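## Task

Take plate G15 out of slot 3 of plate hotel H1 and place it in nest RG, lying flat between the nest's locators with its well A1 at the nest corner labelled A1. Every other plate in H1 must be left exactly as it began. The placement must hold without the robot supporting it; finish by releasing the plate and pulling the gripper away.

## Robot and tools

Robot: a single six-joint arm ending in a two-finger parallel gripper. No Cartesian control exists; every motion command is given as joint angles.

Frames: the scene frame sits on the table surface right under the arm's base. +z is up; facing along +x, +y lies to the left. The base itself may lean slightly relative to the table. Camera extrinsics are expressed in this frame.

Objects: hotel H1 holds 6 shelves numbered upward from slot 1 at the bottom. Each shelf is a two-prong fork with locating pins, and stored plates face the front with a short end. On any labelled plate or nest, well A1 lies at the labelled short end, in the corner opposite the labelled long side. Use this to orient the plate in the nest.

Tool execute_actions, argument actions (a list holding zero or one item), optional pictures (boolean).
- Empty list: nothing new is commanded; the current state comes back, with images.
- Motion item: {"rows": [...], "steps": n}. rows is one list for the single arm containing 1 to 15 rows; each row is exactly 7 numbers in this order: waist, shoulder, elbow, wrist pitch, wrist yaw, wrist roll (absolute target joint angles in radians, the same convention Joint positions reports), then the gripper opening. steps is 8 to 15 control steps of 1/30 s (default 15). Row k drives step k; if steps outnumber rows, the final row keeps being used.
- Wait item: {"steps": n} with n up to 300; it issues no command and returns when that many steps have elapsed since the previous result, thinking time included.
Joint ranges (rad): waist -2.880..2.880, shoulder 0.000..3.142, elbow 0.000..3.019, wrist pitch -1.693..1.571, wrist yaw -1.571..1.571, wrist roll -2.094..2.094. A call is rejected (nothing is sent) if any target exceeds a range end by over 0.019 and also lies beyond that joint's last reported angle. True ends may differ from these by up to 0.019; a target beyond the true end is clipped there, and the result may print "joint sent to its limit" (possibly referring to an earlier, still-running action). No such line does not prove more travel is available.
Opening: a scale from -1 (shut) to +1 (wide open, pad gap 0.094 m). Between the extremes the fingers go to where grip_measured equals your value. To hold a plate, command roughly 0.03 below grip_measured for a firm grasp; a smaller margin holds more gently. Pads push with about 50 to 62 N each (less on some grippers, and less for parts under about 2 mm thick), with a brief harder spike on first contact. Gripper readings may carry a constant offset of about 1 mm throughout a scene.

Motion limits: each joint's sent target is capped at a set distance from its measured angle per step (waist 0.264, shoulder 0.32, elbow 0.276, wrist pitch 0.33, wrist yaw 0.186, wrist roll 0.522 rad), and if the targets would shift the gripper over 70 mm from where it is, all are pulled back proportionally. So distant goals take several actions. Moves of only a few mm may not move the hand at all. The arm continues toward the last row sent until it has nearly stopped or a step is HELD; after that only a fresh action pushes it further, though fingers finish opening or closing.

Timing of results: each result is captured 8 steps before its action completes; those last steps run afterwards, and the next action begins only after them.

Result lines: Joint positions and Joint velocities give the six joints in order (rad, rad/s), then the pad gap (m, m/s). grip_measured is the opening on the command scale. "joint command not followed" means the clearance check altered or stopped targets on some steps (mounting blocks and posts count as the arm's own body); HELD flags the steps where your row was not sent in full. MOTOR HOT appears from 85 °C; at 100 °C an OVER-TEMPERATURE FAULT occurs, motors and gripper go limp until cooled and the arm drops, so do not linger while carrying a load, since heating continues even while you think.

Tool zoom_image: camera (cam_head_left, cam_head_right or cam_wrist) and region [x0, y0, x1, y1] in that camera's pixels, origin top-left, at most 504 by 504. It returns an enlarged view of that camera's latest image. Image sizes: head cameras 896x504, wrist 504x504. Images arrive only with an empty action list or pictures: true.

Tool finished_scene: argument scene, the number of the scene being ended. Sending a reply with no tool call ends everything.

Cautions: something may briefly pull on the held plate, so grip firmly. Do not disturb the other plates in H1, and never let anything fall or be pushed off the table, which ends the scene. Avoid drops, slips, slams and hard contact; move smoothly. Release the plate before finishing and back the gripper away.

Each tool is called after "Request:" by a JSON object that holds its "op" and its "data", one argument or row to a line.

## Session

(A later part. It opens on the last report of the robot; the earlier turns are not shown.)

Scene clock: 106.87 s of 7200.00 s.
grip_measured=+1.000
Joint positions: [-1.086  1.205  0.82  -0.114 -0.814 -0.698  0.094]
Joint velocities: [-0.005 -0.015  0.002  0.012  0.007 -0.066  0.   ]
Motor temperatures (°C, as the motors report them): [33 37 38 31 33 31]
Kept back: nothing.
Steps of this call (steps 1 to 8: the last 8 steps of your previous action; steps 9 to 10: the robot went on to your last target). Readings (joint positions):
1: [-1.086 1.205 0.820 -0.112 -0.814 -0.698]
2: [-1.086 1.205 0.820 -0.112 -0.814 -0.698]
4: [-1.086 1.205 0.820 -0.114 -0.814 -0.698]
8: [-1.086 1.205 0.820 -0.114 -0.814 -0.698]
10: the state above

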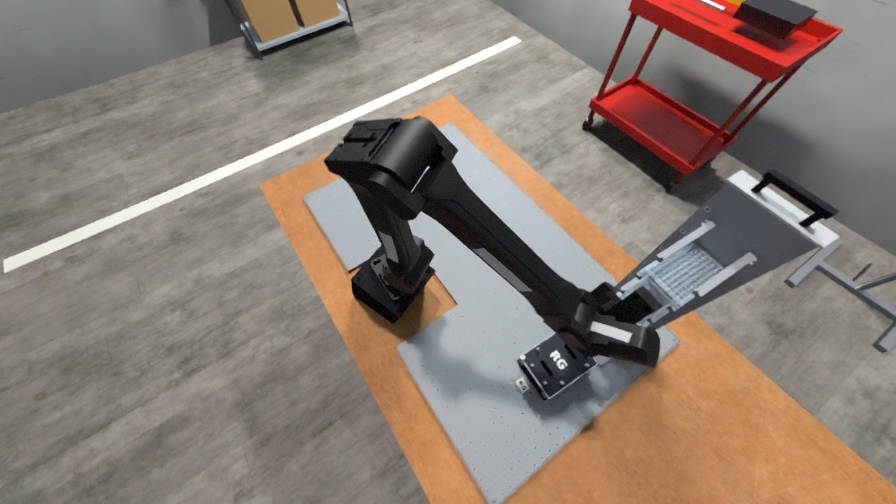

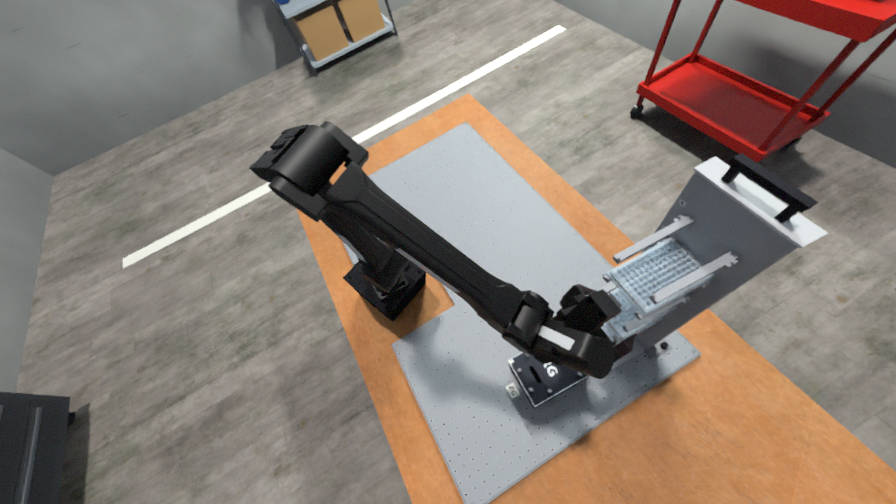

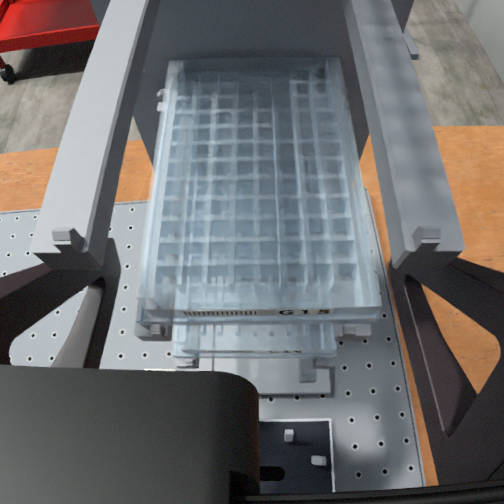

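Request:
{"op": "execute_actions", "data": {
  "actions": [
    {"rows":[[-1.115,1.21,0.855,-0.125,-0.816,-0.69,1],[-1.115,1.21,0.855,-0.125,-0.816,-0.69,1],[-1.10,1.21,0.855,-0.125,-0.816,-0.69,1],[-1.097,1.21,0.855,-0.125,-0.816,-0.69,1]],"steps":10}
  ]
}}

Request:
{"op": "execute_actions", "data": {
  "actions": [
    {"steps":10}
  ],
  "pictures": true
}}

Scene clock: 107.93 s of 7200.00 s.
grip_measured=+1.000
Joint positions: [-1.089  1.205  0.82  -0.114 -0.815 -0.698  0.094]
Joint velocities: [-0.093 -0.005  0.012 -0.017  0.007  0.139  0.   ]
Motor temperatures (°C, as the motors report them): [33 37 38 31 33 31]
Steps of this call (steps 1 to 15: the robot went on to your last target; steps 16 to 30: nothing new was sent; steps 31 to 32: the first 2 steps of this action). Readings (joint positions):
31: [-1.087 1.205 0.820 -0.114 -0.815 -0.698]
32: the state above

Scene clock: 108.27 s of 7200.00 s.
grip_measured=+1.000
Joint positions: [-1.093  1.205  0.82  -0.114 -0.815 -0.698  0.094]
Joint velocities: [-0.005 -0.015  0.007 -0.007 -0.051 -0.007  0.   ]
Motor temperatures (°C, as the motors report them): [33 37 38 31 33 31]
Kept back: nothing.
Steps of this call (steps 1 to 8: the last 8 steps of your previous action; steps 9 to 10: the robot went on to your last target). Readings (joint positions):
1: [-1.091 1.205 0.820 -0.114 -0.815 -0.698]
2: [-1.093 1.205 0.820 -0.114 -0.815 -0.698]
4: [-1.093 1.205 0.820 -0.114 -0.815 -0.698]
8: [-1.093 1.205 0.820 -0.114 -0.815 -0.698]
10: the state above

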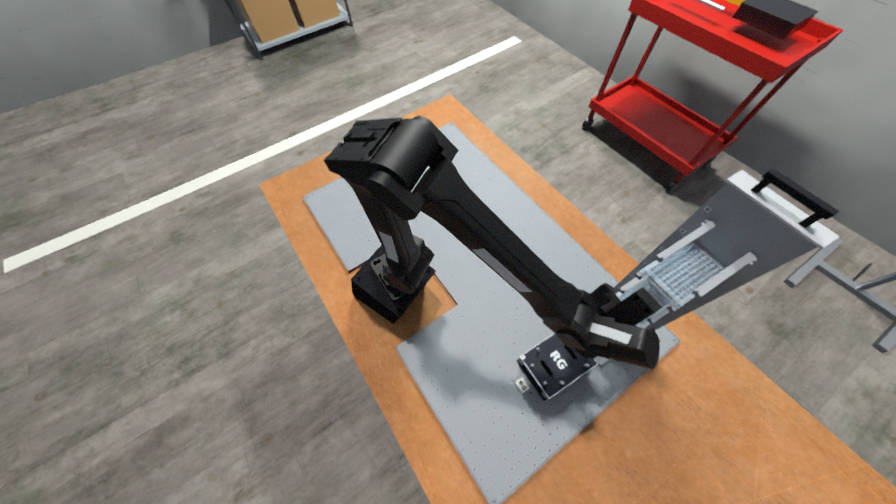

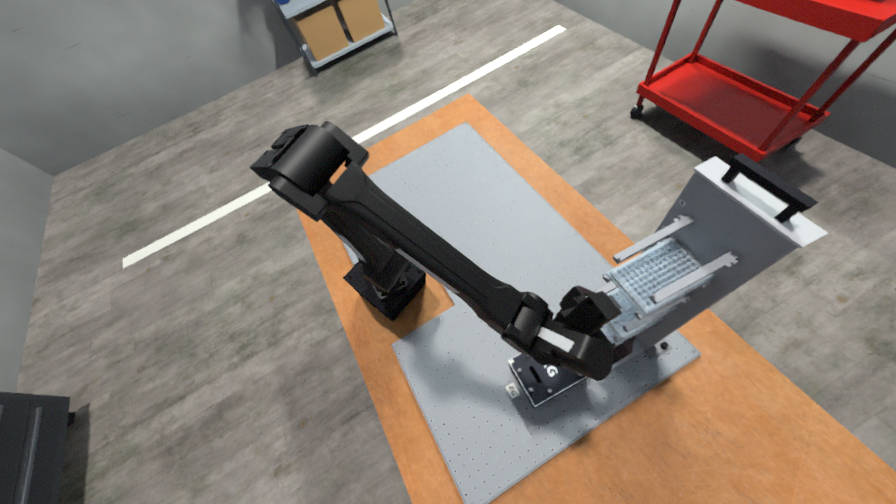

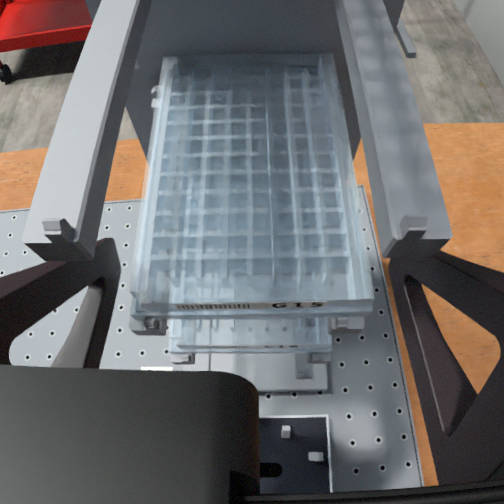

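Request:
{"op": "zoom_image", "data": {
  "camera": "cam_wrist",
  "region": [100, 230, 410, 350]
}}

Region (100, 230, 410, 350) of cam_wrist's 504x504 image, scaled by 1.626, with more detail than that image has; it fills the top 195 rows of this view, and the rest is white.

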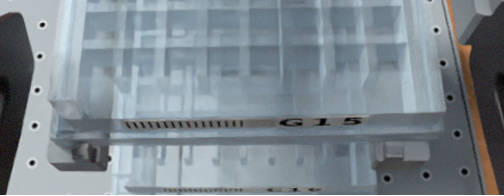

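Request:
{"op": "execute_actions", "data": {
  "actions": [
    {"rows":[[-1.097,1.21,0.855,-0.125,-0.816,-0.69,0.93],[-1.097,1.21,0.855,-0.125,-0.816,-0.69,0.88],[-1.097,1.21,0.855,-0.125,-0.816,-0.69,0.85],[-1.097,1.21,0.855,-0.125,-0.816,-0.69,0.83],[-1.097,1.21,0.855,-0.125,-0.816,-0.69,0.81],[-1.097,1.21,0.855,-0.125,-0.816,-0.69,0.79],[-1.097,1.21,0.855,-0.125,-0.816,-0.69,0.77],[-1.097,1.21,0.855,-0.125,-0.816,-0.69,0.76]],"steps":15}
  ]
}}

Request:
{"op": "execute_actions", "data": {
  "actions": [
    {"steps":10}
  ]
}}

Scene clock: 110.00 s of 7200.00 s.
grip_measured=+0.780
Joint positions: [-1.093  1.205  0.82  -0.114 -0.815 -0.698  0.084]
Joint velocities: [-0.005 -0.005  0.002 -0.012 -0.081  0.022 -0.018]
Motor temperatures (°C, as the motors report them): [33 37 38 31 33 31]
Steps of this call (steps 1 to 15: the robot went on to your last target; steps 16 to 45: nothing new was sent; steps 46 to 52: the first 7 steps of this action). Readings (joint positions):
46: [-1.093 1.205 0.820 -0.114 -0.815 -0.698]
47: [-1.093 1.205 0.820 -0.114 -0.815 -0.698]
49: [-1.093 1.205 0.820 -0.114 -0.815 -0.698]
52: the state above

Scene clock: 110.33 s of 7200.00 s.
grip_measured=+0.762
Joint positions: [-1.093  1.205  0.82  -0.115 -0.816 -0.698  0.083]
Joint velocities: [-0.015 -0.015  0.002 -0.027  0.007 -0.022  0.   ]
Motor temperatures (°C, as the motors report them): [33 37 38 31 33 31]
Kept back: nothing.
Steps of this call (steps 1 to 8: the last 8 steps of your previous action; steps 9 to 10: the robot went on to your last target). Readings (joint positions):
1: [-1.093 1.205 0.820 -0.114 -0.815 -0.698]
2: [-1.093 1.205 0.820 -0.115 -0.816 -0.698]
4: [-1.093 1.205 0.820 -0.115 -0.816 -0.698]
8: [-1.093 1.205 0.820 -0.115 -0.816 -0.698]
10: the state above

Not yet in contact; closing further.

Request:
{"op": "execute_actions", "data": {
  "actions": [
    {"rows":[[-1.097,1.21,0.855,-0.125,-0.816,-0.69,0.745],[-1.097,1.21,0.855,-0.125,-0.816,-0.69,0.73],[-1.097,1.21,0.855,-0.125,-0.816,-0.69,0.715],[-1.097,1.21,0.855,-0.125,-0.816,-0.69,0.70],[-1.097,1.21,0.855,-0.125,-0.816,-0.69,0.69]],"steps":10}
  ]
}}

Request:
{"op": "execute_actions", "data": {
  "actions": [
    {"steps":12}
  ],
  "pictures": true
}}

Scene clock: 110.77 s of 7200.00 s.
grip_measured=+0.739
Joint positions: [-1.093  1.205  0.82  -0.115 -0.816 -0.698  0.082]
Joint velocities: [ 0.005  0.005 -0.002  0.007 -0.007 -0.037 -0.009]
Motor temperatures (°C, as the motors report them): [33 37 38 31 33 31]
Steps of this call (steps 1 to 11: the robot went on to your last target; steps 12 to 13: the first 2 steps of this action). Readings (joint positions):
12: [-1.093 1.205 0.820 -0.115 -0.816 -0.698]
13: the state above

Scene clock: 111.17 s of 7200.00 s.
grip_measured=+0.698
Joint positions: [-1.093  1.205  0.82  -0.115 -0.816 -0.698  0.08 ]
Joint velocities: [-0.005 -0.015  0.007 -0.002 -0.081 -0.037 -0.   ]
Motor temperatures (°C, as the motors report them): [33 37 39 31 33 31]
Kept back: nothing.
Steps of this call (steps 1 to 8: the last 8 steps of your previous action; steps 9 to 12: the robot went on to your last target). Readings (joint positions):
1: [-1.093 1.205 0.820 -0.115 -0.816 -0.698]
2: [-1.093 1.205 0.820 -0.115 -0.816 -0.698]
4: [-1.093 1.205 0.820 -0.115 -0.816 -0.698]
8: [-1.093 1.205 0.820 -0.115 -0.816 -0.698]
12: the state above

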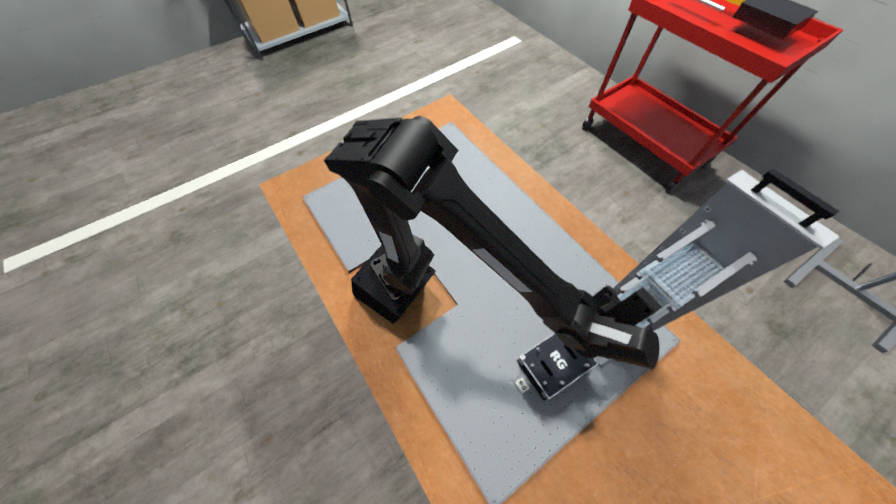

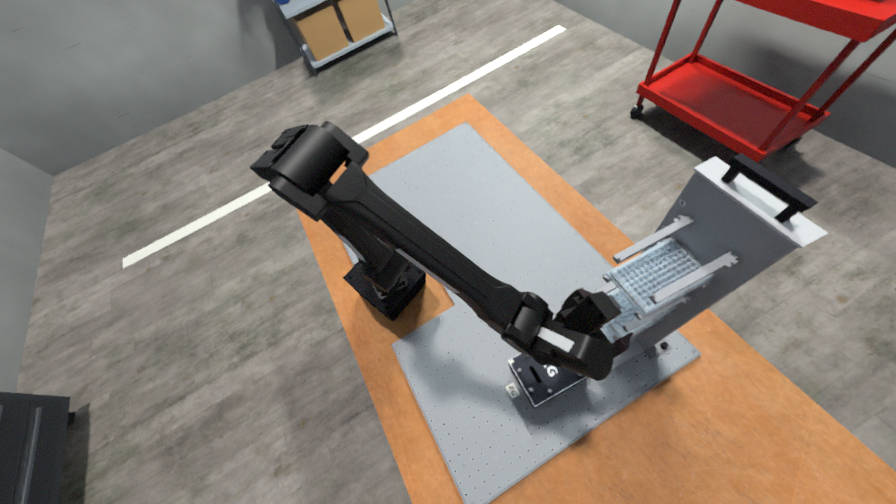

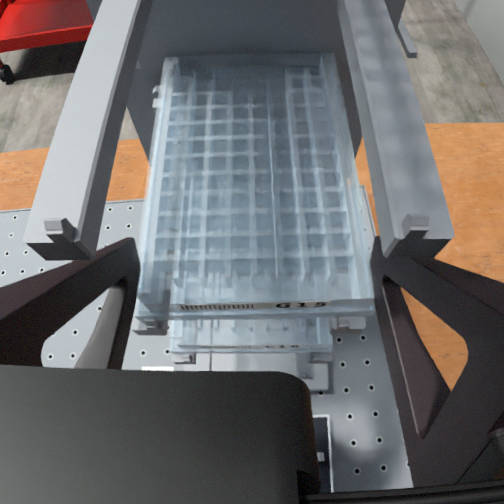

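Request:
{"op": "execute_actions", "data": {
  "actions": [
    {"rows":[[-1.097,1.21,0.855,-0.125,-0.816,-0.69,0.675],[-1.097,1.21,0.855,-0.125,-0.816,-0.69,0.66],[-1.097,1.21,0.855,-0.125,-0.816,-0.69,0.65]],"steps":10}
  ]
}}

Request:
{"op": "execute_actions", "data": {
  "actions": [
    {"steps":12}
  ],
  "pictures": true
}}

Scene clock: 111.60 s of 7200.00 s.
grip_measured=+0.677
Joint positions: [-1.093  1.205  0.82  -0.115 -0.816 -0.698  0.079]
Joint velocities: [-0.005 -0.005 -0.002  0.002  0.066 -0.007 -0.01 ]
Motor temperatures (°C, as the motors report them): [33 37 39 31 33 31]
Steps of this call (steps 1 to 11: the robot went on to your last target; steps 12 to 13: the first 2 steps of this action). Readings (joint positions):
12: [-1.093 1.205 0.820 -0.115 -0.816 -0.698]
13: the state above

Scene clock: 112.00 s of 7200.00 s.
grip_measured=+0.666
Joint positions: [-1.093  1.205  0.82  -0.115 -0.816 -0.698  0.078]
Joint velocities: [-0.005 -0.005  0.022  0.017 -0.066 -0.051 -0.001]
Motor temperatures (°C, as the motors report them): [33 37 39 31 33 31]
Kept back: nothing.
Steps of this call (steps 1 to 8: the last 8 steps of your previous action; steps 9 to 12: the robot went on to your last target). Readings (joint positions):
1: [-1.093 1.205 0.820 -0.115 -0.816 -0.698]
2: [-1.093 1.205 0.820 -0.115 -0.816 -0.698]
4: [-1.093 1.205 0.820 -0.115 -0.816 -0.698]
8: [-1.093 1.205 0.820 -0.115 -0.816 -0.698]
12: the state above

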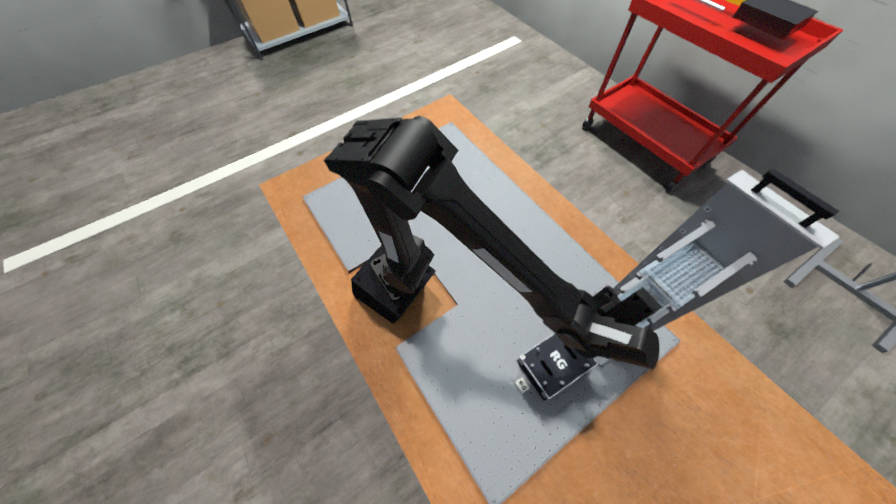

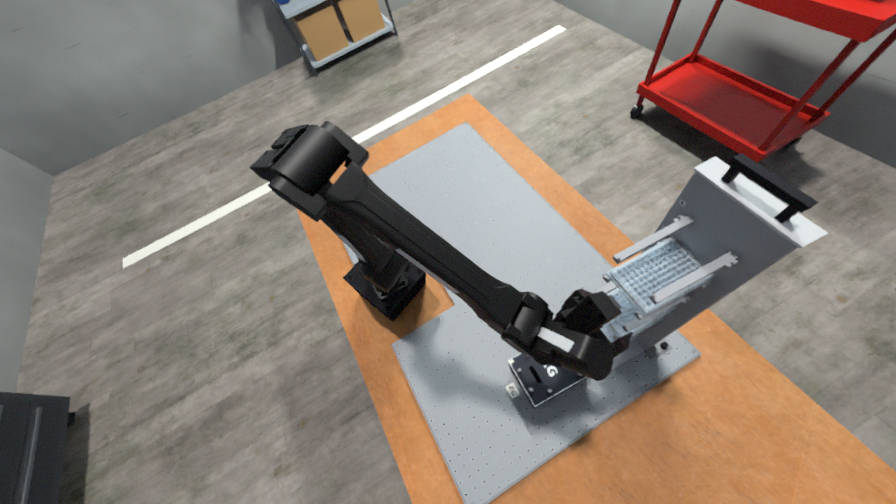

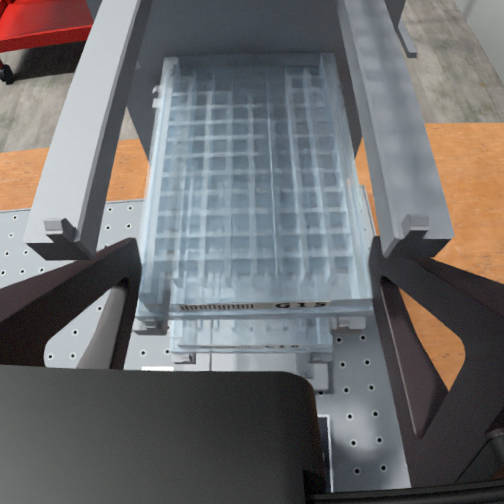

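Request:
{"op": "zoom_image", "data": {
  "camera": "cam_wrist",
  "region": [100, 210, 410, 350]
}}

Region (100, 210, 410, 350) of cam_wrist's 504x504 image, scaled by 1.626, with more detail than that image has; it fills the top 228 rows of this view, and the rest is white.

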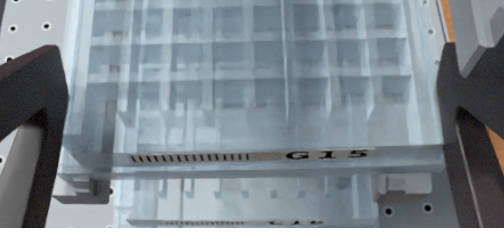

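Request:
{"op": "execute_actions", "data": {
  "actions": [
    {"rows":[[-1.097,1.21,0.855,-0.125,-0.816,-0.69,0.64],[-1.097,1.21,0.855,-0.125,-0.816,-0.69,0.63]],"steps":10}
  ]
}}

Request:
{"op": "execute_actions", "data": {
  "actions": [
    {"steps":10}
  ]
}}

Scene clock: 112.63 s of 7200.00 s.
grip_measured=+0.652
Joint positions: [-1.093  1.205  0.82  -0.115 -0.816 -0.698  0.078]
Joint velocities: [-0.005  0.005 -0.002 -0.007 -0.066 -0.022 -0.006]
Motor temperatures (°C, as the motors report them): [33 37 39 31 33 31]
Steps of this call (steps 1 to 15: the robot went on to your last target; steps 16 to 17: nothing new was sent; steps 18 to 19: the first 2 steps of this action). Readings (joint positions):
18: [-1.093 1.205 0.820 -0.115 -0.816 -0.698]
19: the state above

Scene clock: 112.97 s of 7200.00 s.
grip_measured=+0.650
Joint positions: [-1.093  1.205  0.82  -0.115 -0.816 -0.698  0.078]
Joint velocities: [ 0.005 -0.005 -0.002  0.027 -0.022 -0.007  0.001]
Motor temperatures (°C, as the motors report them): [33 37 39 31 33 31]
Kept back: nothing.
Steps of this call (steps 1 to 8: the last 8 steps of your previous action; steps 9 to 10: the robot went on to your last target). Readings (joint positions):
1: [-1.093 1.205 0.820 -0.115 -0.816 -0.698]
2: [-1.093 1.205 0.820 -0.115 -0.816 -0.698]
4: [-1.093 1.205 0.820 -0.115 -0.816 -0.698]
8: [-1.093 1.205 0.820 -0.115 -0.816 -0.698]
10: the state above

Request:
{"op": "execute_actions", "data": {
  "actions": [
    {"rows":[[-1.097,1.21,0.855,-0.125,-0.816,-0.69,0.62],[-1.097,1.21,0.855,-0.125,-0.816,-0.69,0.62],[-1.097,1.21,0.855,-0.125,-0.816,-0.69,0.62],[-1.097,1.19,0.88,-0.15,-0.816,-0.69,0.62],[-1.097,1.175,0.885,-0.17,-0.816,-0.69,0.62],[-1.097,1.175,0.875,-0.175,-0.816,-0.69,0.62],[-1.097,1.182,0.869,-0.166,-0.816,-0.69,0.62]],"steps":15}
  ]
}}

Request:
{"op": "execute_actions", "data": {
  "actions": [
    {"steps":15}
  ],
  "pictures": true
}}

Scene clock: 115.47 s of 7200.00 s.
grip_measured=+0.650
Joint positions: [-1.093  1.2    0.83  -0.149 -0.816 -0.698  0.078]
Joint velocities: [ 0.005 -0.093 -0.022 -0.071  0.007 -0.022 -0.   ]
Motor temperatures (°C, as the motors report them): [33 37 39 31 33 31]
Steps of this call (steps 1 to 15: the robot went on to your last target; steps 16 to 68: nothing new was sent; steps 69 to 75: the first 7 steps of this action). Readings (joint positions):
69: [-1.093 1.205 0.820 -0.115 -0.816 -0.698]
70: [-1.093 1.205 0.820 -0.115 -0.816 -0.698]
72: [-1.093 1.205 0.822 -0.121 -0.816 -0.698]
75: the state above

Scene clock: 115.97 s of 7200.00 s.
grip_measured=+0.650
Joint positions: [-1.093  1.194  0.83  -0.155 -0.816 -0.698  0.078]
Joint velocities: [ 0.005  0.005 -0.017 -0.007 -0.037 -0.051 -0.001]
Motor temperatures (°C, as the motors report them): [33 37 39 31 33 31]
Kept back: nothing.
Steps of this call (steps 1 to 8: the last 8 steps of your previous action; steps 9 to 15: the robot went on to your last target). Readings (joint positions):
1: [-1.093 1.199 0.830 -0.150 -0.816 -0.698]
2: [-1.093 1.197 0.830 -0.152 -0.816 -0.698]
4: [-1.093 1.194 0.830 -0.154 -0.816 -0.698]
8: [-1.093 1.194 0.830 -0.155 -0.816 -0.698]
15: the state above
The arm was judged still, so your last target was given up. Only a new action makes it travel on or press farther. Fingers that are still opening or closing keep moving.

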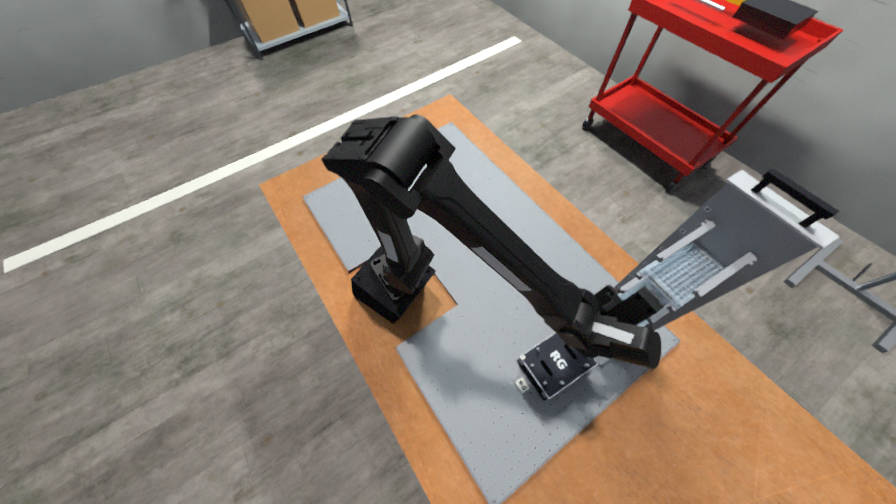

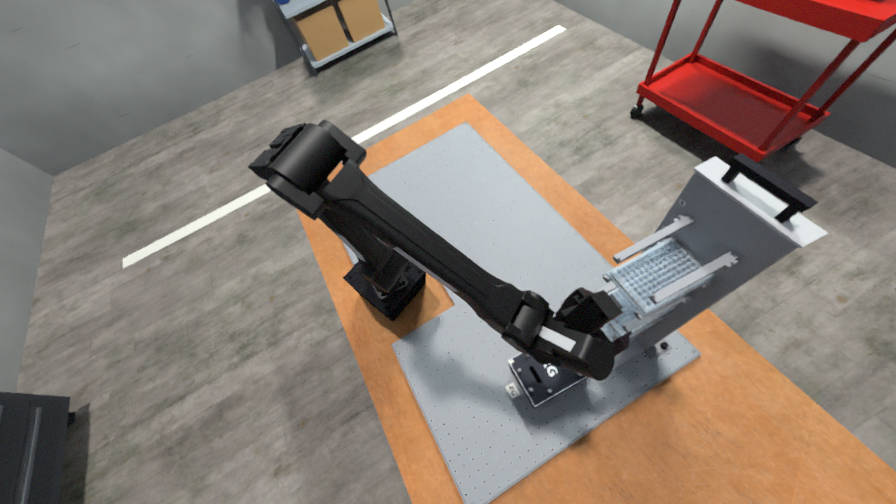

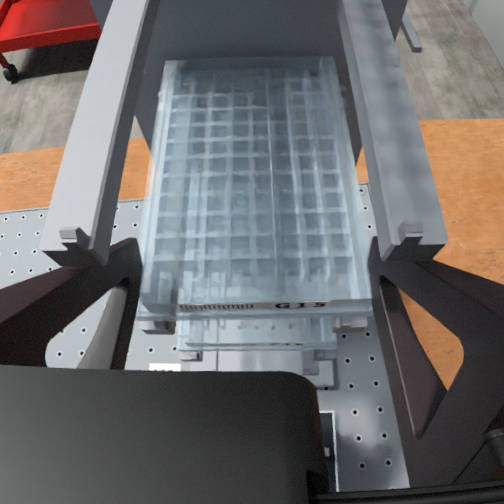

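Request:
{"op": "execute_actions", "data": {
  "actions": [
    {"rows":[[-1.097,1.15,0.875,-0.17,-0.816,-0.69,0.62],[-1.097,1.15,0.875,-0.17,-0.816,-0.69,0.62],[-1.097,1.155,0.872,-0.172,-0.816,-0.69,0.62],[-1.097,1.162,0.872,-0.172,-0.816,-0.69,0.62]],"steps":12}
  ]
}}

Request:
{"op": "execute_actions", "data": {
  "actions": [
    {"steps":12}
  ],
  "pictures": true
}}

Scene clock: 116.93 s of 7200.00 s.
grip_measured=+0.650
Joint positions: [-1.093  1.181  0.83  -0.163 -0.81  -0.699  0.078]
Joint velocities: [-0.015 -0.054 -0.007 -0.115  0.051  0.007 -0.001]
Motor temperatures (°C, as the motors report them): [33 37 39 31 33 31]
Steps of this call (steps 1 to 25: nothing new was sent; steps 26 to 29: the first 4 steps of this action). Readings (joint positions):
26: [-1.093 1.192 0.830 -0.156 -0.815 -0.698]
27: [-1.093 1.189 0.830 -0.158 -0.815 -0.698]
29: the state above

Scene clock: 117.33 s of 7200.00 s.
grip_measured=+0.650
Joint positions: [-1.093  1.181  0.83  -0.166 -0.81  -0.699  0.078]
Joint velocities: [-0.024  0.005 -0.012 -0.002  0.066 -0.022 -0.001]
Motor temperatures (°C, as the motors report them): [33 37 39 31 33 31]
Kept back: nothing.
Steps of this call (steps 1 to 8: the last 8 steps of your previous action; steps 9 to 12: the robot went on to your last target). Readings (joint positions):
1: [-1.093 1.181 0.830 -0.166 -0.810 -0.699]
2: [-1.093 1.181 0.830 -0.166 -0.810 -0.699]
4: [-1.093 1.181 0.830 -0.166 -0.810 -0.699]
8: [-1.093 1.181 0.830 -0.166 -0.810 -0.699]
12: the state above

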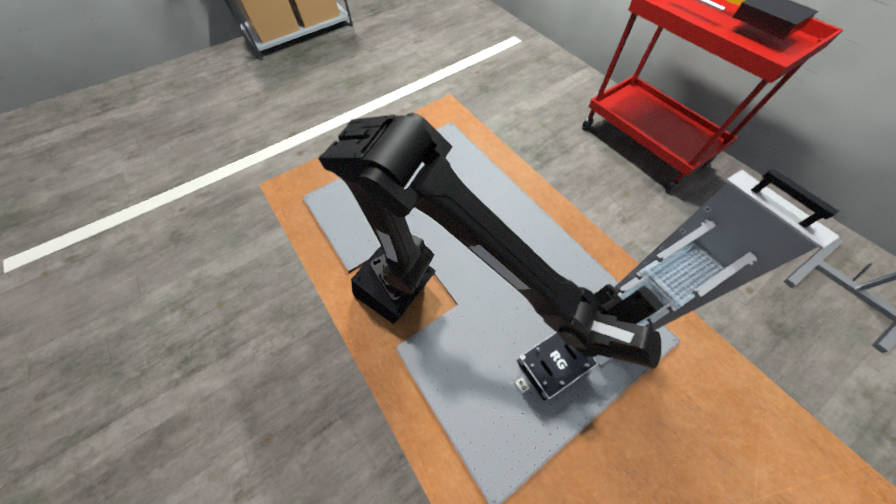

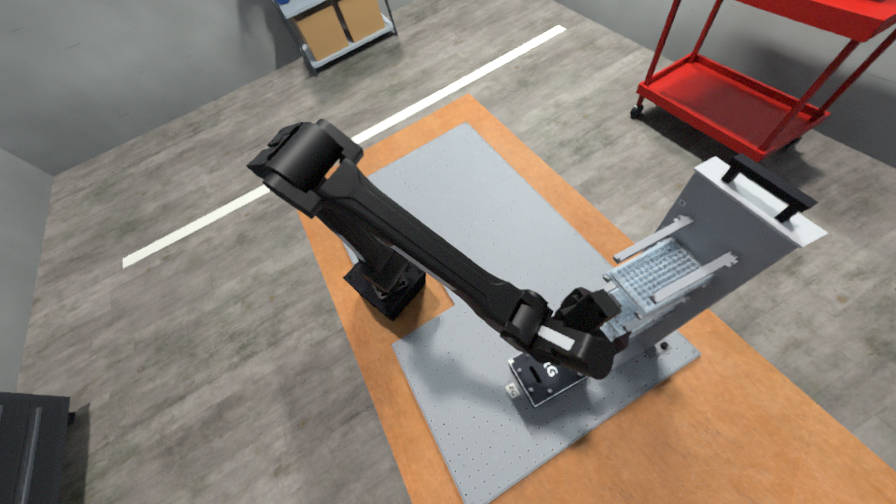

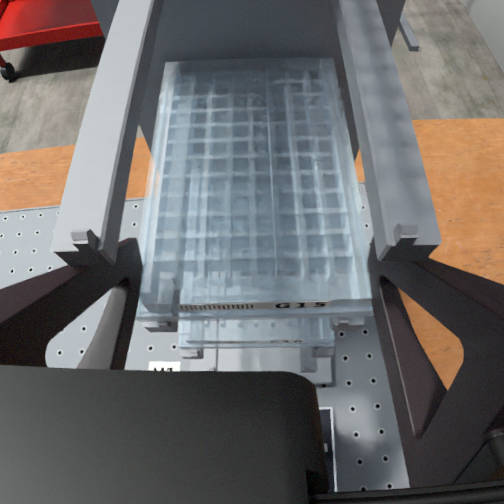

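Request:
{"op": "execute_actions", "data": {
  "actions": [
    {"rows":[[-1.097,1.162,0.92,-0.172,-0.816,-0.69,0.62],[-1.097,1.162,0.92,-0.172,-0.816,-0.69,0.62],[-1.097,1.162,0.90,-0.172,-0.816,-0.69,0.62],[-1.097,1.162,0.884,-0.172,-0.816,-0.69,0.62]],"steps":12}
  ]
}}

Request:
{"op": "execute_actions", "data": {
  "actions": [
    {"steps":12}
  ],
  "pictures": true
}}

Scene clock: 118.07 s of 7200.00 s.
grip_measured=+0.650
Joint positions: [-1.093  1.181  0.833 -0.171 -0.809 -0.701  0.078]
Joint velocities: [-0.005  0.005 -0.002 -0.012  0.007  0.007  0.   ]
Motor temperatures (°C, as the motors report them): [33 37 39 31 33 31]
Steps of this call (steps 1 to 15: the robot went on to your last target; steps 16 to 18: nothing new was sent; steps 19 to 22: the first 4 steps of this action). Readings (joint positions):
19: [-1.093 1.181 0.832 -0.168 -0.810 -0.700]
20: [-1.093 1.181 0.833 -0.170 -0.810 -0.701]
22: the state above

Scene clock: 118.47 s of 7200.00 s.
grip_measured=+0.650
Joint positions: [-1.093  1.181  0.833 -0.171 -0.809 -0.701  0.078]
Joint velocities: [-0.015 -0.005 -0.017 -0.007  0.022 -0.022  0.   ]
Motor temperatures (°C, as the motors report them): [33 37 39 31 33 31]
Kept back: nothing.
Steps of this call (steps 1 to 8: the last 8 steps of your previous action; steps 9 to 12: the robot went on to your last target). Readings (joint positions):
1: [-1.093 1.181 0.833 -0.171 -0.809 -0.701]
2: [-1.093 1.181 0.833 -0.171 -0.809 -0.701]
4: [-1.093 1.181 0.833 -0.171 -0.809 -0.701]
8: [-1.093 1.181 0.833 -0.171 -0.809 -0.701]
12: the state above

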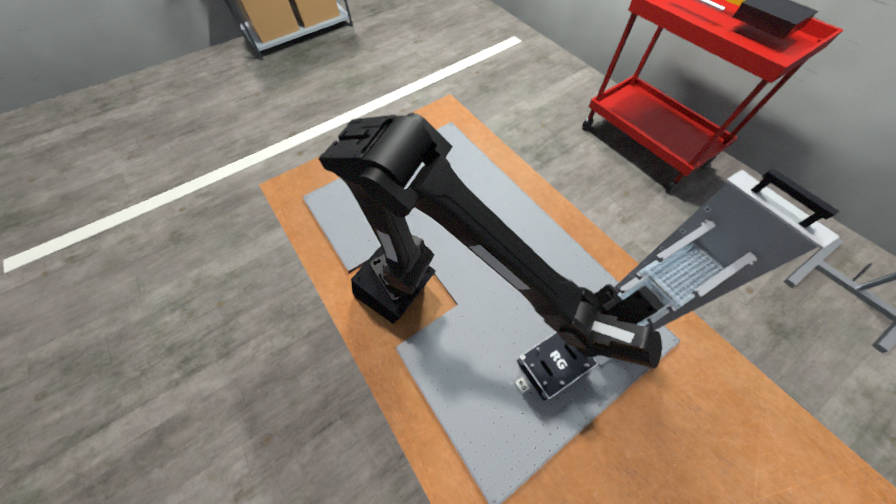

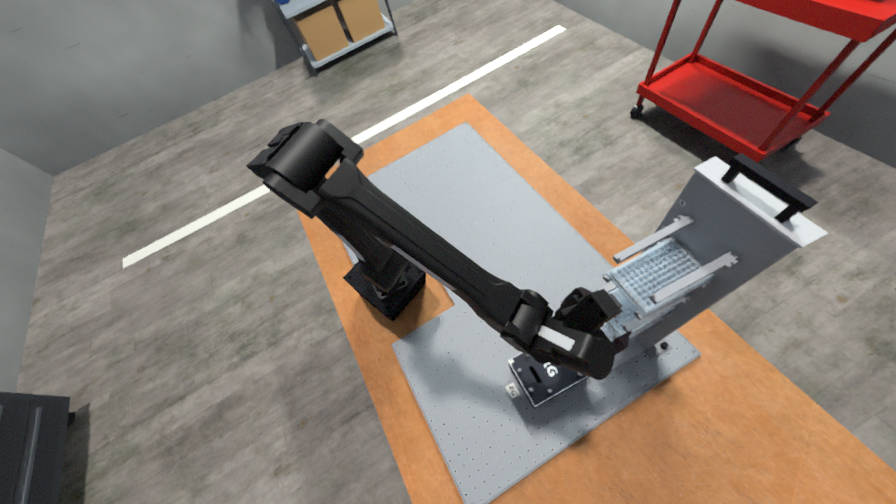

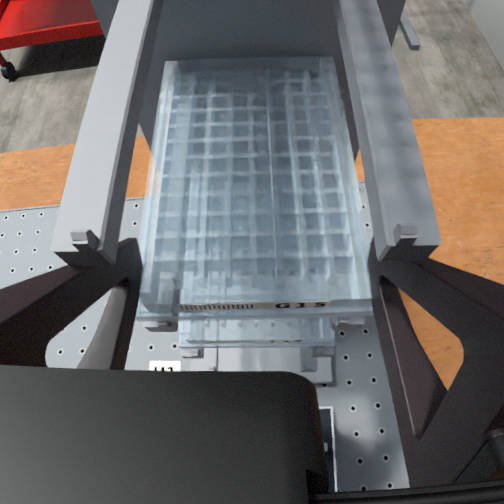

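Request:
{"op": "zoom_image", "data": {
  "camera": "cam_head_right",
  "region": [530, 240, 710, 400]
}}

Request:
{"op": "zoom_image", "data": {
  "camera": "cam_head_left",
  "region": [540, 230, 740, 400]
}}

Region (530, 240, 710, 400) of cam_head_right's 896x504 image, scaled by 2.800, with more detail than that image has.

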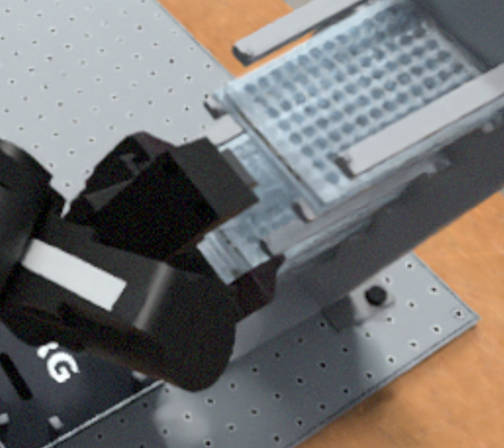

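Region (540, 230, 740, 400) of cam_head_left's 896x504 image, scaled by 2.520, with more detail than that image has; it fills the top 428 rows of this view, and the rest is white.

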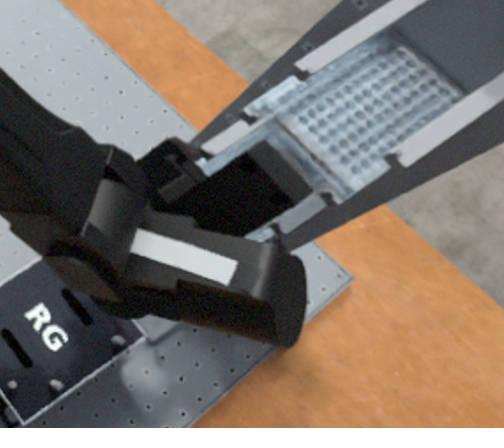

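Request:
{"op": "zoom_image", "data": {
  "camera": "cam_wrist",
  "region": [120, 30, 400, 200]
}}

Region (120, 30, 400, 200) of cam_wrist's 504x504 image, scaled by 1.800, with more detail than that image has; it fills the top 306 rows of this view, and the rest is white.

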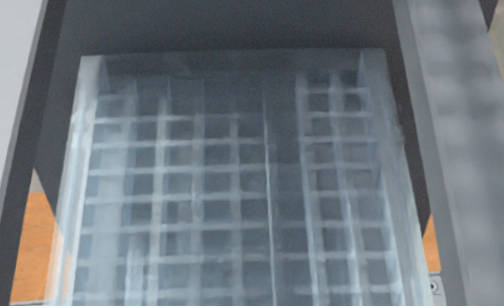

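Request:
{"op": "execute_actions", "data": {
  "actions": [
    {"rows":[[-1.097,1.15,0.86,-0.175,-0.812,-0.705,0.62],[-1.103,1.14,0.845,-0.18,-0.818,-0.712,0.62],[-1.112,1.135,0.835,-0.185,-0.826,-0.719,0.62],[-1.121,1.132,0.83,-0.189,-0.834,-0.726,0.62],[-1.13,1.13,0.826,-0.193,-0.842,-0.733,0.62],[-1.139,1.13,0.822,-0.196,-0.85,-0.74,0.62],[-1.148,1.13,0.818,-0.199,-0.858,-0.746,0.62],[-1.157,1.13,0.815,-0.202,-0.866,-0.752,0.62],[-1.167,1.13,0.812,-0.205,-0.875,-0.759,0.62]],"steps":15}
  ]
}}

Request:
{"op": "execute_actions", "data": {
  "actions": [
    {"steps":12}
  ],
  "pictures": true
}}

Scene clock: 125.47 s of 7200.00 s.
grip_measured=+0.650
Joint positions: [-1.116  1.157  0.827 -0.185 -0.849 -0.72   0.078]
Joint velocities: [-0.249 -0.23  -0.032 -0.051 -0.286 -0.168 -0.001]
Motor temperatures (°C, as the motors report them): [33 37 40 31 34 31]
Steps of this call (steps 1 to 15: the robot went on to your last target; steps 16 to 90: nothing new was sent; then 3.77 s passed at rest; steps 91 to 97: the first 7 steps of this action). Readings (joint positions):
91: [-1.093 1.181 0.833 -0.172 -0.809 -0.703]
92: [-1.093 1.180 0.833 -0.173 -0.809 -0.705]
94: [-1.098 1.175 0.832 -0.178 -0.820 -0.711]
97: the state above

Scene clock: 125.87 s of 7200.00 s.
grip_measured=+0.650
Joint positions: [-1.162  1.136  0.818 -0.195 -0.872 -0.746  0.078]
Joint velocities: [-0.005 -0.005 -0.007 -0.017  0.051  0.007 -0.001]
Motor temperatures (°C, as the motors report them): [33 37 40 31 34 31]
Kept back: nothing.
Steps of this call (steps 1 to 8: the last 8 steps of your previous action; steps 9 to 12: the robot went on to your last target). Readings (joint positions):
1: [-1.125 1.150 0.825 -0.187 -0.857 -0.725]
2: [-1.134 1.144 0.824 -0.190 -0.866 -0.729]
4: [-1.151 1.137 0.822 -0.193 -0.871 -0.736]
8: [-1.162 1.136 0.819 -0.195 -0.872 -0.743]
12: the state above

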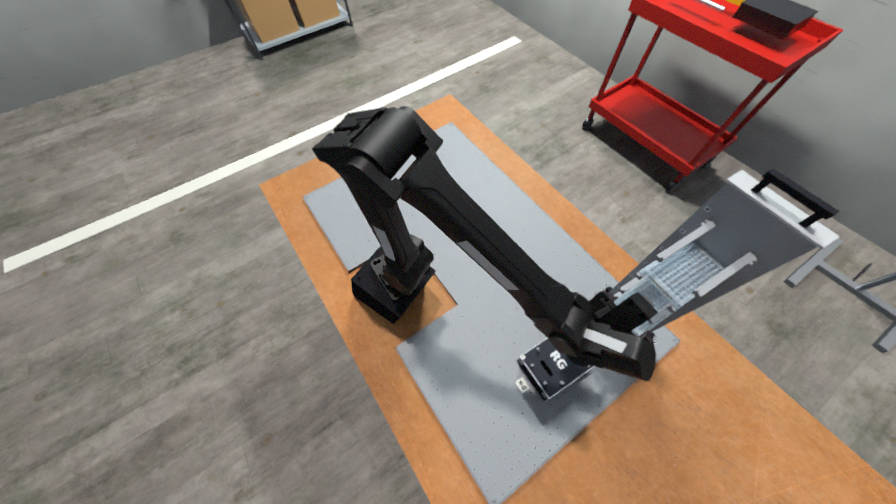

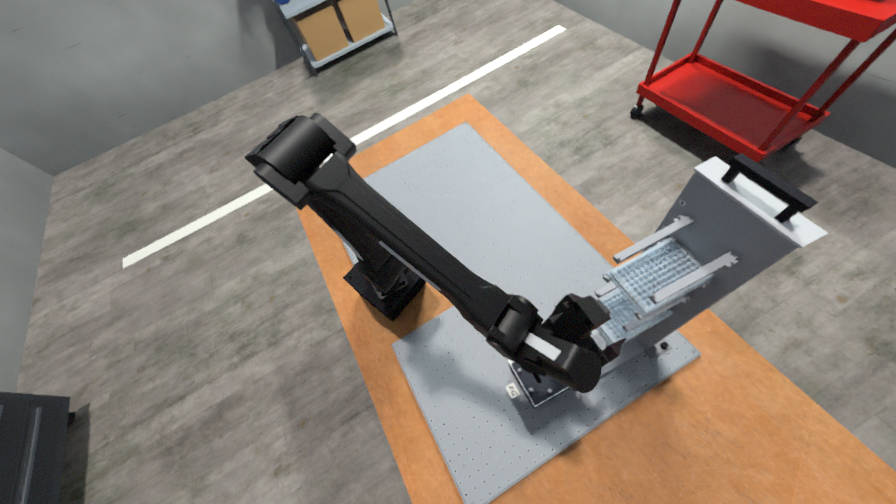

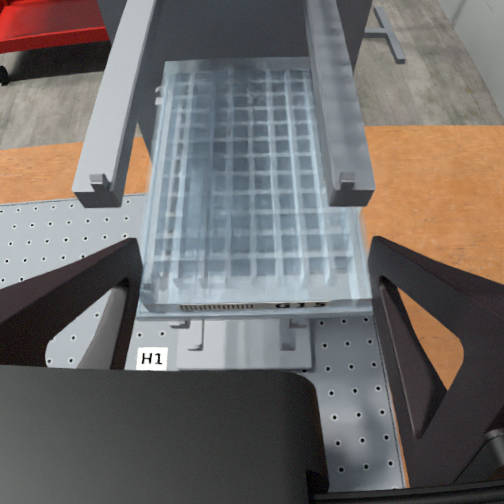

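Request:
{"op": "execute_actions", "data": {
  "actions": [
    {"rows":[[-1.176,1.127,0.809,-0.222,-0.883,-0.77,0.62],[-1.185,1.124,0.806,-0.236,-0.89,-0.779,0.62],[-1.194,1.121,0.804,-0.248,-0.898,-0.788,0.62],[-1.203,1.118,0.801,-0.259,-0.906,-0.796,0.62],[-1.212,1.115,0.798,-0.269,-0.914,-0.804,0.62],[-1.222,1.111,0.795,-0.279,-0.922,-0.812,0.62],[-1.231,1.108,0.793,-0.288,-0.93,-0.82,0.62],[-1.24,1.105,0.79,-0.297,-0.937,-0.828,0.62],[-1.251,1.102,0.789,-0.309,-0.946,-0.84,0.62],[-1.261,1.10,0.788,-0.32,-0.954,-0.852,0.62],[-1.272,1.097,0.786,-0.332,-0.963,-0.864,0.62],[-1.283,1.095,0.785,-0.343,-0.971,-0.876,0.62],[-1.293,1.092,0.784,-0.355,-0.98,-0.888,0.62],[-1.304,1.09,0.783,-0.366,-0.988,-0.90,0.62],[-1.315,1.087,0.782,-0.378,-0.997,-0.912,0.62]],"steps":15}
  ]
}}

Request:
{"op": "execute_actions", "data": {
  "actions": [
    {"rows":[[-1.325,1.085,0.78,-0.389,-1.005,-0.924,0.62],[-1.336,1.082,0.779,-0.401,-1.013,-0.936,0.62],[-1.347,1.08,0.778,-0.412,-1.022,-0.948,0.62],[-1.357,1.077,0.777,-0.424,-1.03,-0.96,0.62],[-1.368,1.075,0.776,-0.435,-1.039,-0.972,0.62],[-1.379,1.072,0.775,-0.447,-1.047,-0.984,0.62],[-1.389,1.07,0.773,-0.455,-1.056,-0.996,0.62],[-1.40,1.068,0.772,-0.455,-1.064,-1.005,0.62],[-1.40,1.068,0.772,-0.455,-1.064,-1.005,0.62],[-1.40,1.068,0.772,-0.447,-1.064,-1.005,0.62]],"steps":15}
  ]
}}

Request:
{"op": "execute_actions", "data": {
  "actions": [
    {"steps":12}
  ],
  "pictures": true
}}

Scene clock: 129.37 s of 7200.00 s.
grip_measured=+0.650
Joint positions: [-1.196  1.13   0.804 -0.259 -0.921 -0.782  0.078]
Joint velocities: [-0.337 -0.063 -0.1   -0.276 -0.168 -0.154  0.001]
Motor temperatures (°C, as the motors report them): [33 37 40 31 34 31]
Steps of this call (steps 1 to 30: the robot went on to your last target; steps 31 to 90: nothing new was sent; then 0.27 s passed at rest; steps 91 to 97: the first 7 steps of this action). Readings (joint positions):
91: [-1.162 1.136 0.818 -0.199 -0.876 -0.750]
92: [-1.163 1.135 0.818 -0.206 -0.882 -0.754]
94: [-1.170 1.135 0.815 -0.227 -0.897 -0.764]
97: the state above

Scene clock: 129.87 s of 7200.00 s.
grip_measured=+0.650
Joint positions: [-1.36   1.088  0.783 -0.425 -1.046 -0.936  0.078]
Joint velocities: [-0.308 -0.083 -0.061 -0.315 -0.198 -0.388 -0.001]
Motor temperatures (°C, as the motors report them): [33 37 40 31 34 31]
Steps of this call (steps 1 to 8: the last 8 steps of your previous action; steps 9 to 15: the first 7 steps of this action). Readings (joint positions):
9: [-1.297 1.105 0.789 -0.357 -0.995 -0.867]
10: [-1.307 1.102 0.788 -0.369 -1.003 -0.878]
12: [-1.328 1.096 0.786 -0.391 -1.021 -0.901]
15: the state above

Scene clock: 130.27 s of 7200.00 s.
grip_measured=+0.650
Joint positions: [-1.395  1.081  0.777 -0.44  -1.061 -0.991  0.078]
Joint velocities: [-0.005 -0.015 -0.007 -0.002  0.022 -0.022 -0.001]
Motor temperatures (°C, as the motors report them): [33 37 39 31 34 31]
Kept back: nothing.
Steps of this call (steps 1 to 8: the last 8 steps of your previous action; steps 9 to 12: the robot went on to your last target). Readings (joint positions):
1: [-1.370 1.086 0.781 -0.433 -1.055 -0.948]
2: [-1.380 1.084 0.779 -0.438 -1.058 -0.957]
4: [-1.392 1.082 0.777 -0.440 -1.060 -0.971]
8: [-1.395 1.082 0.777 -0.440 -1.061 -0.985]
12: the state above

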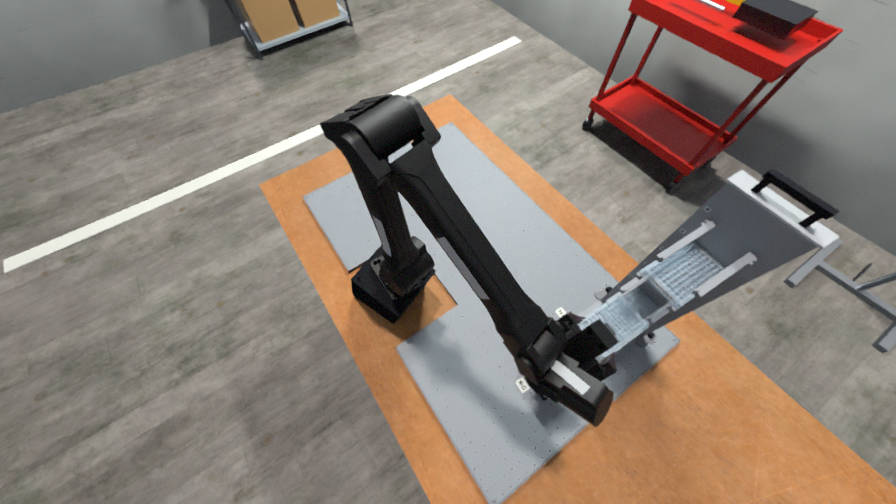

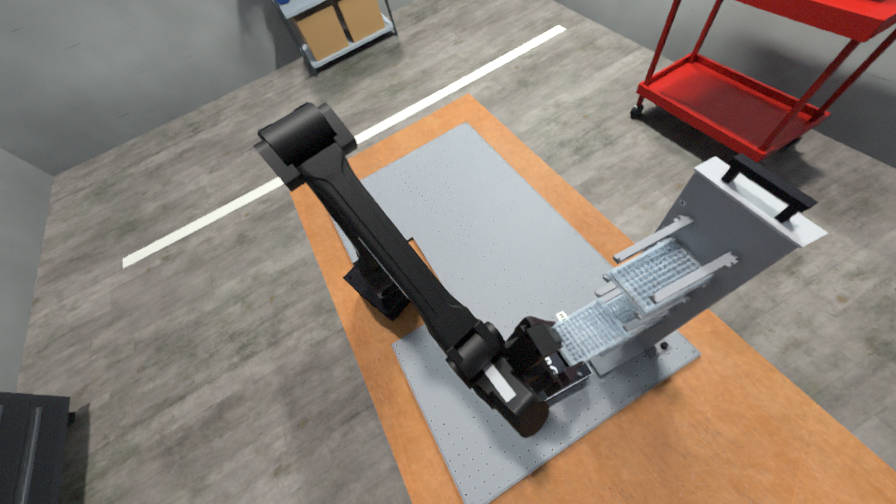

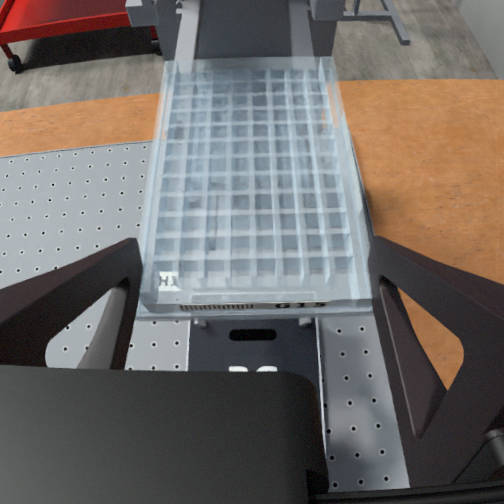

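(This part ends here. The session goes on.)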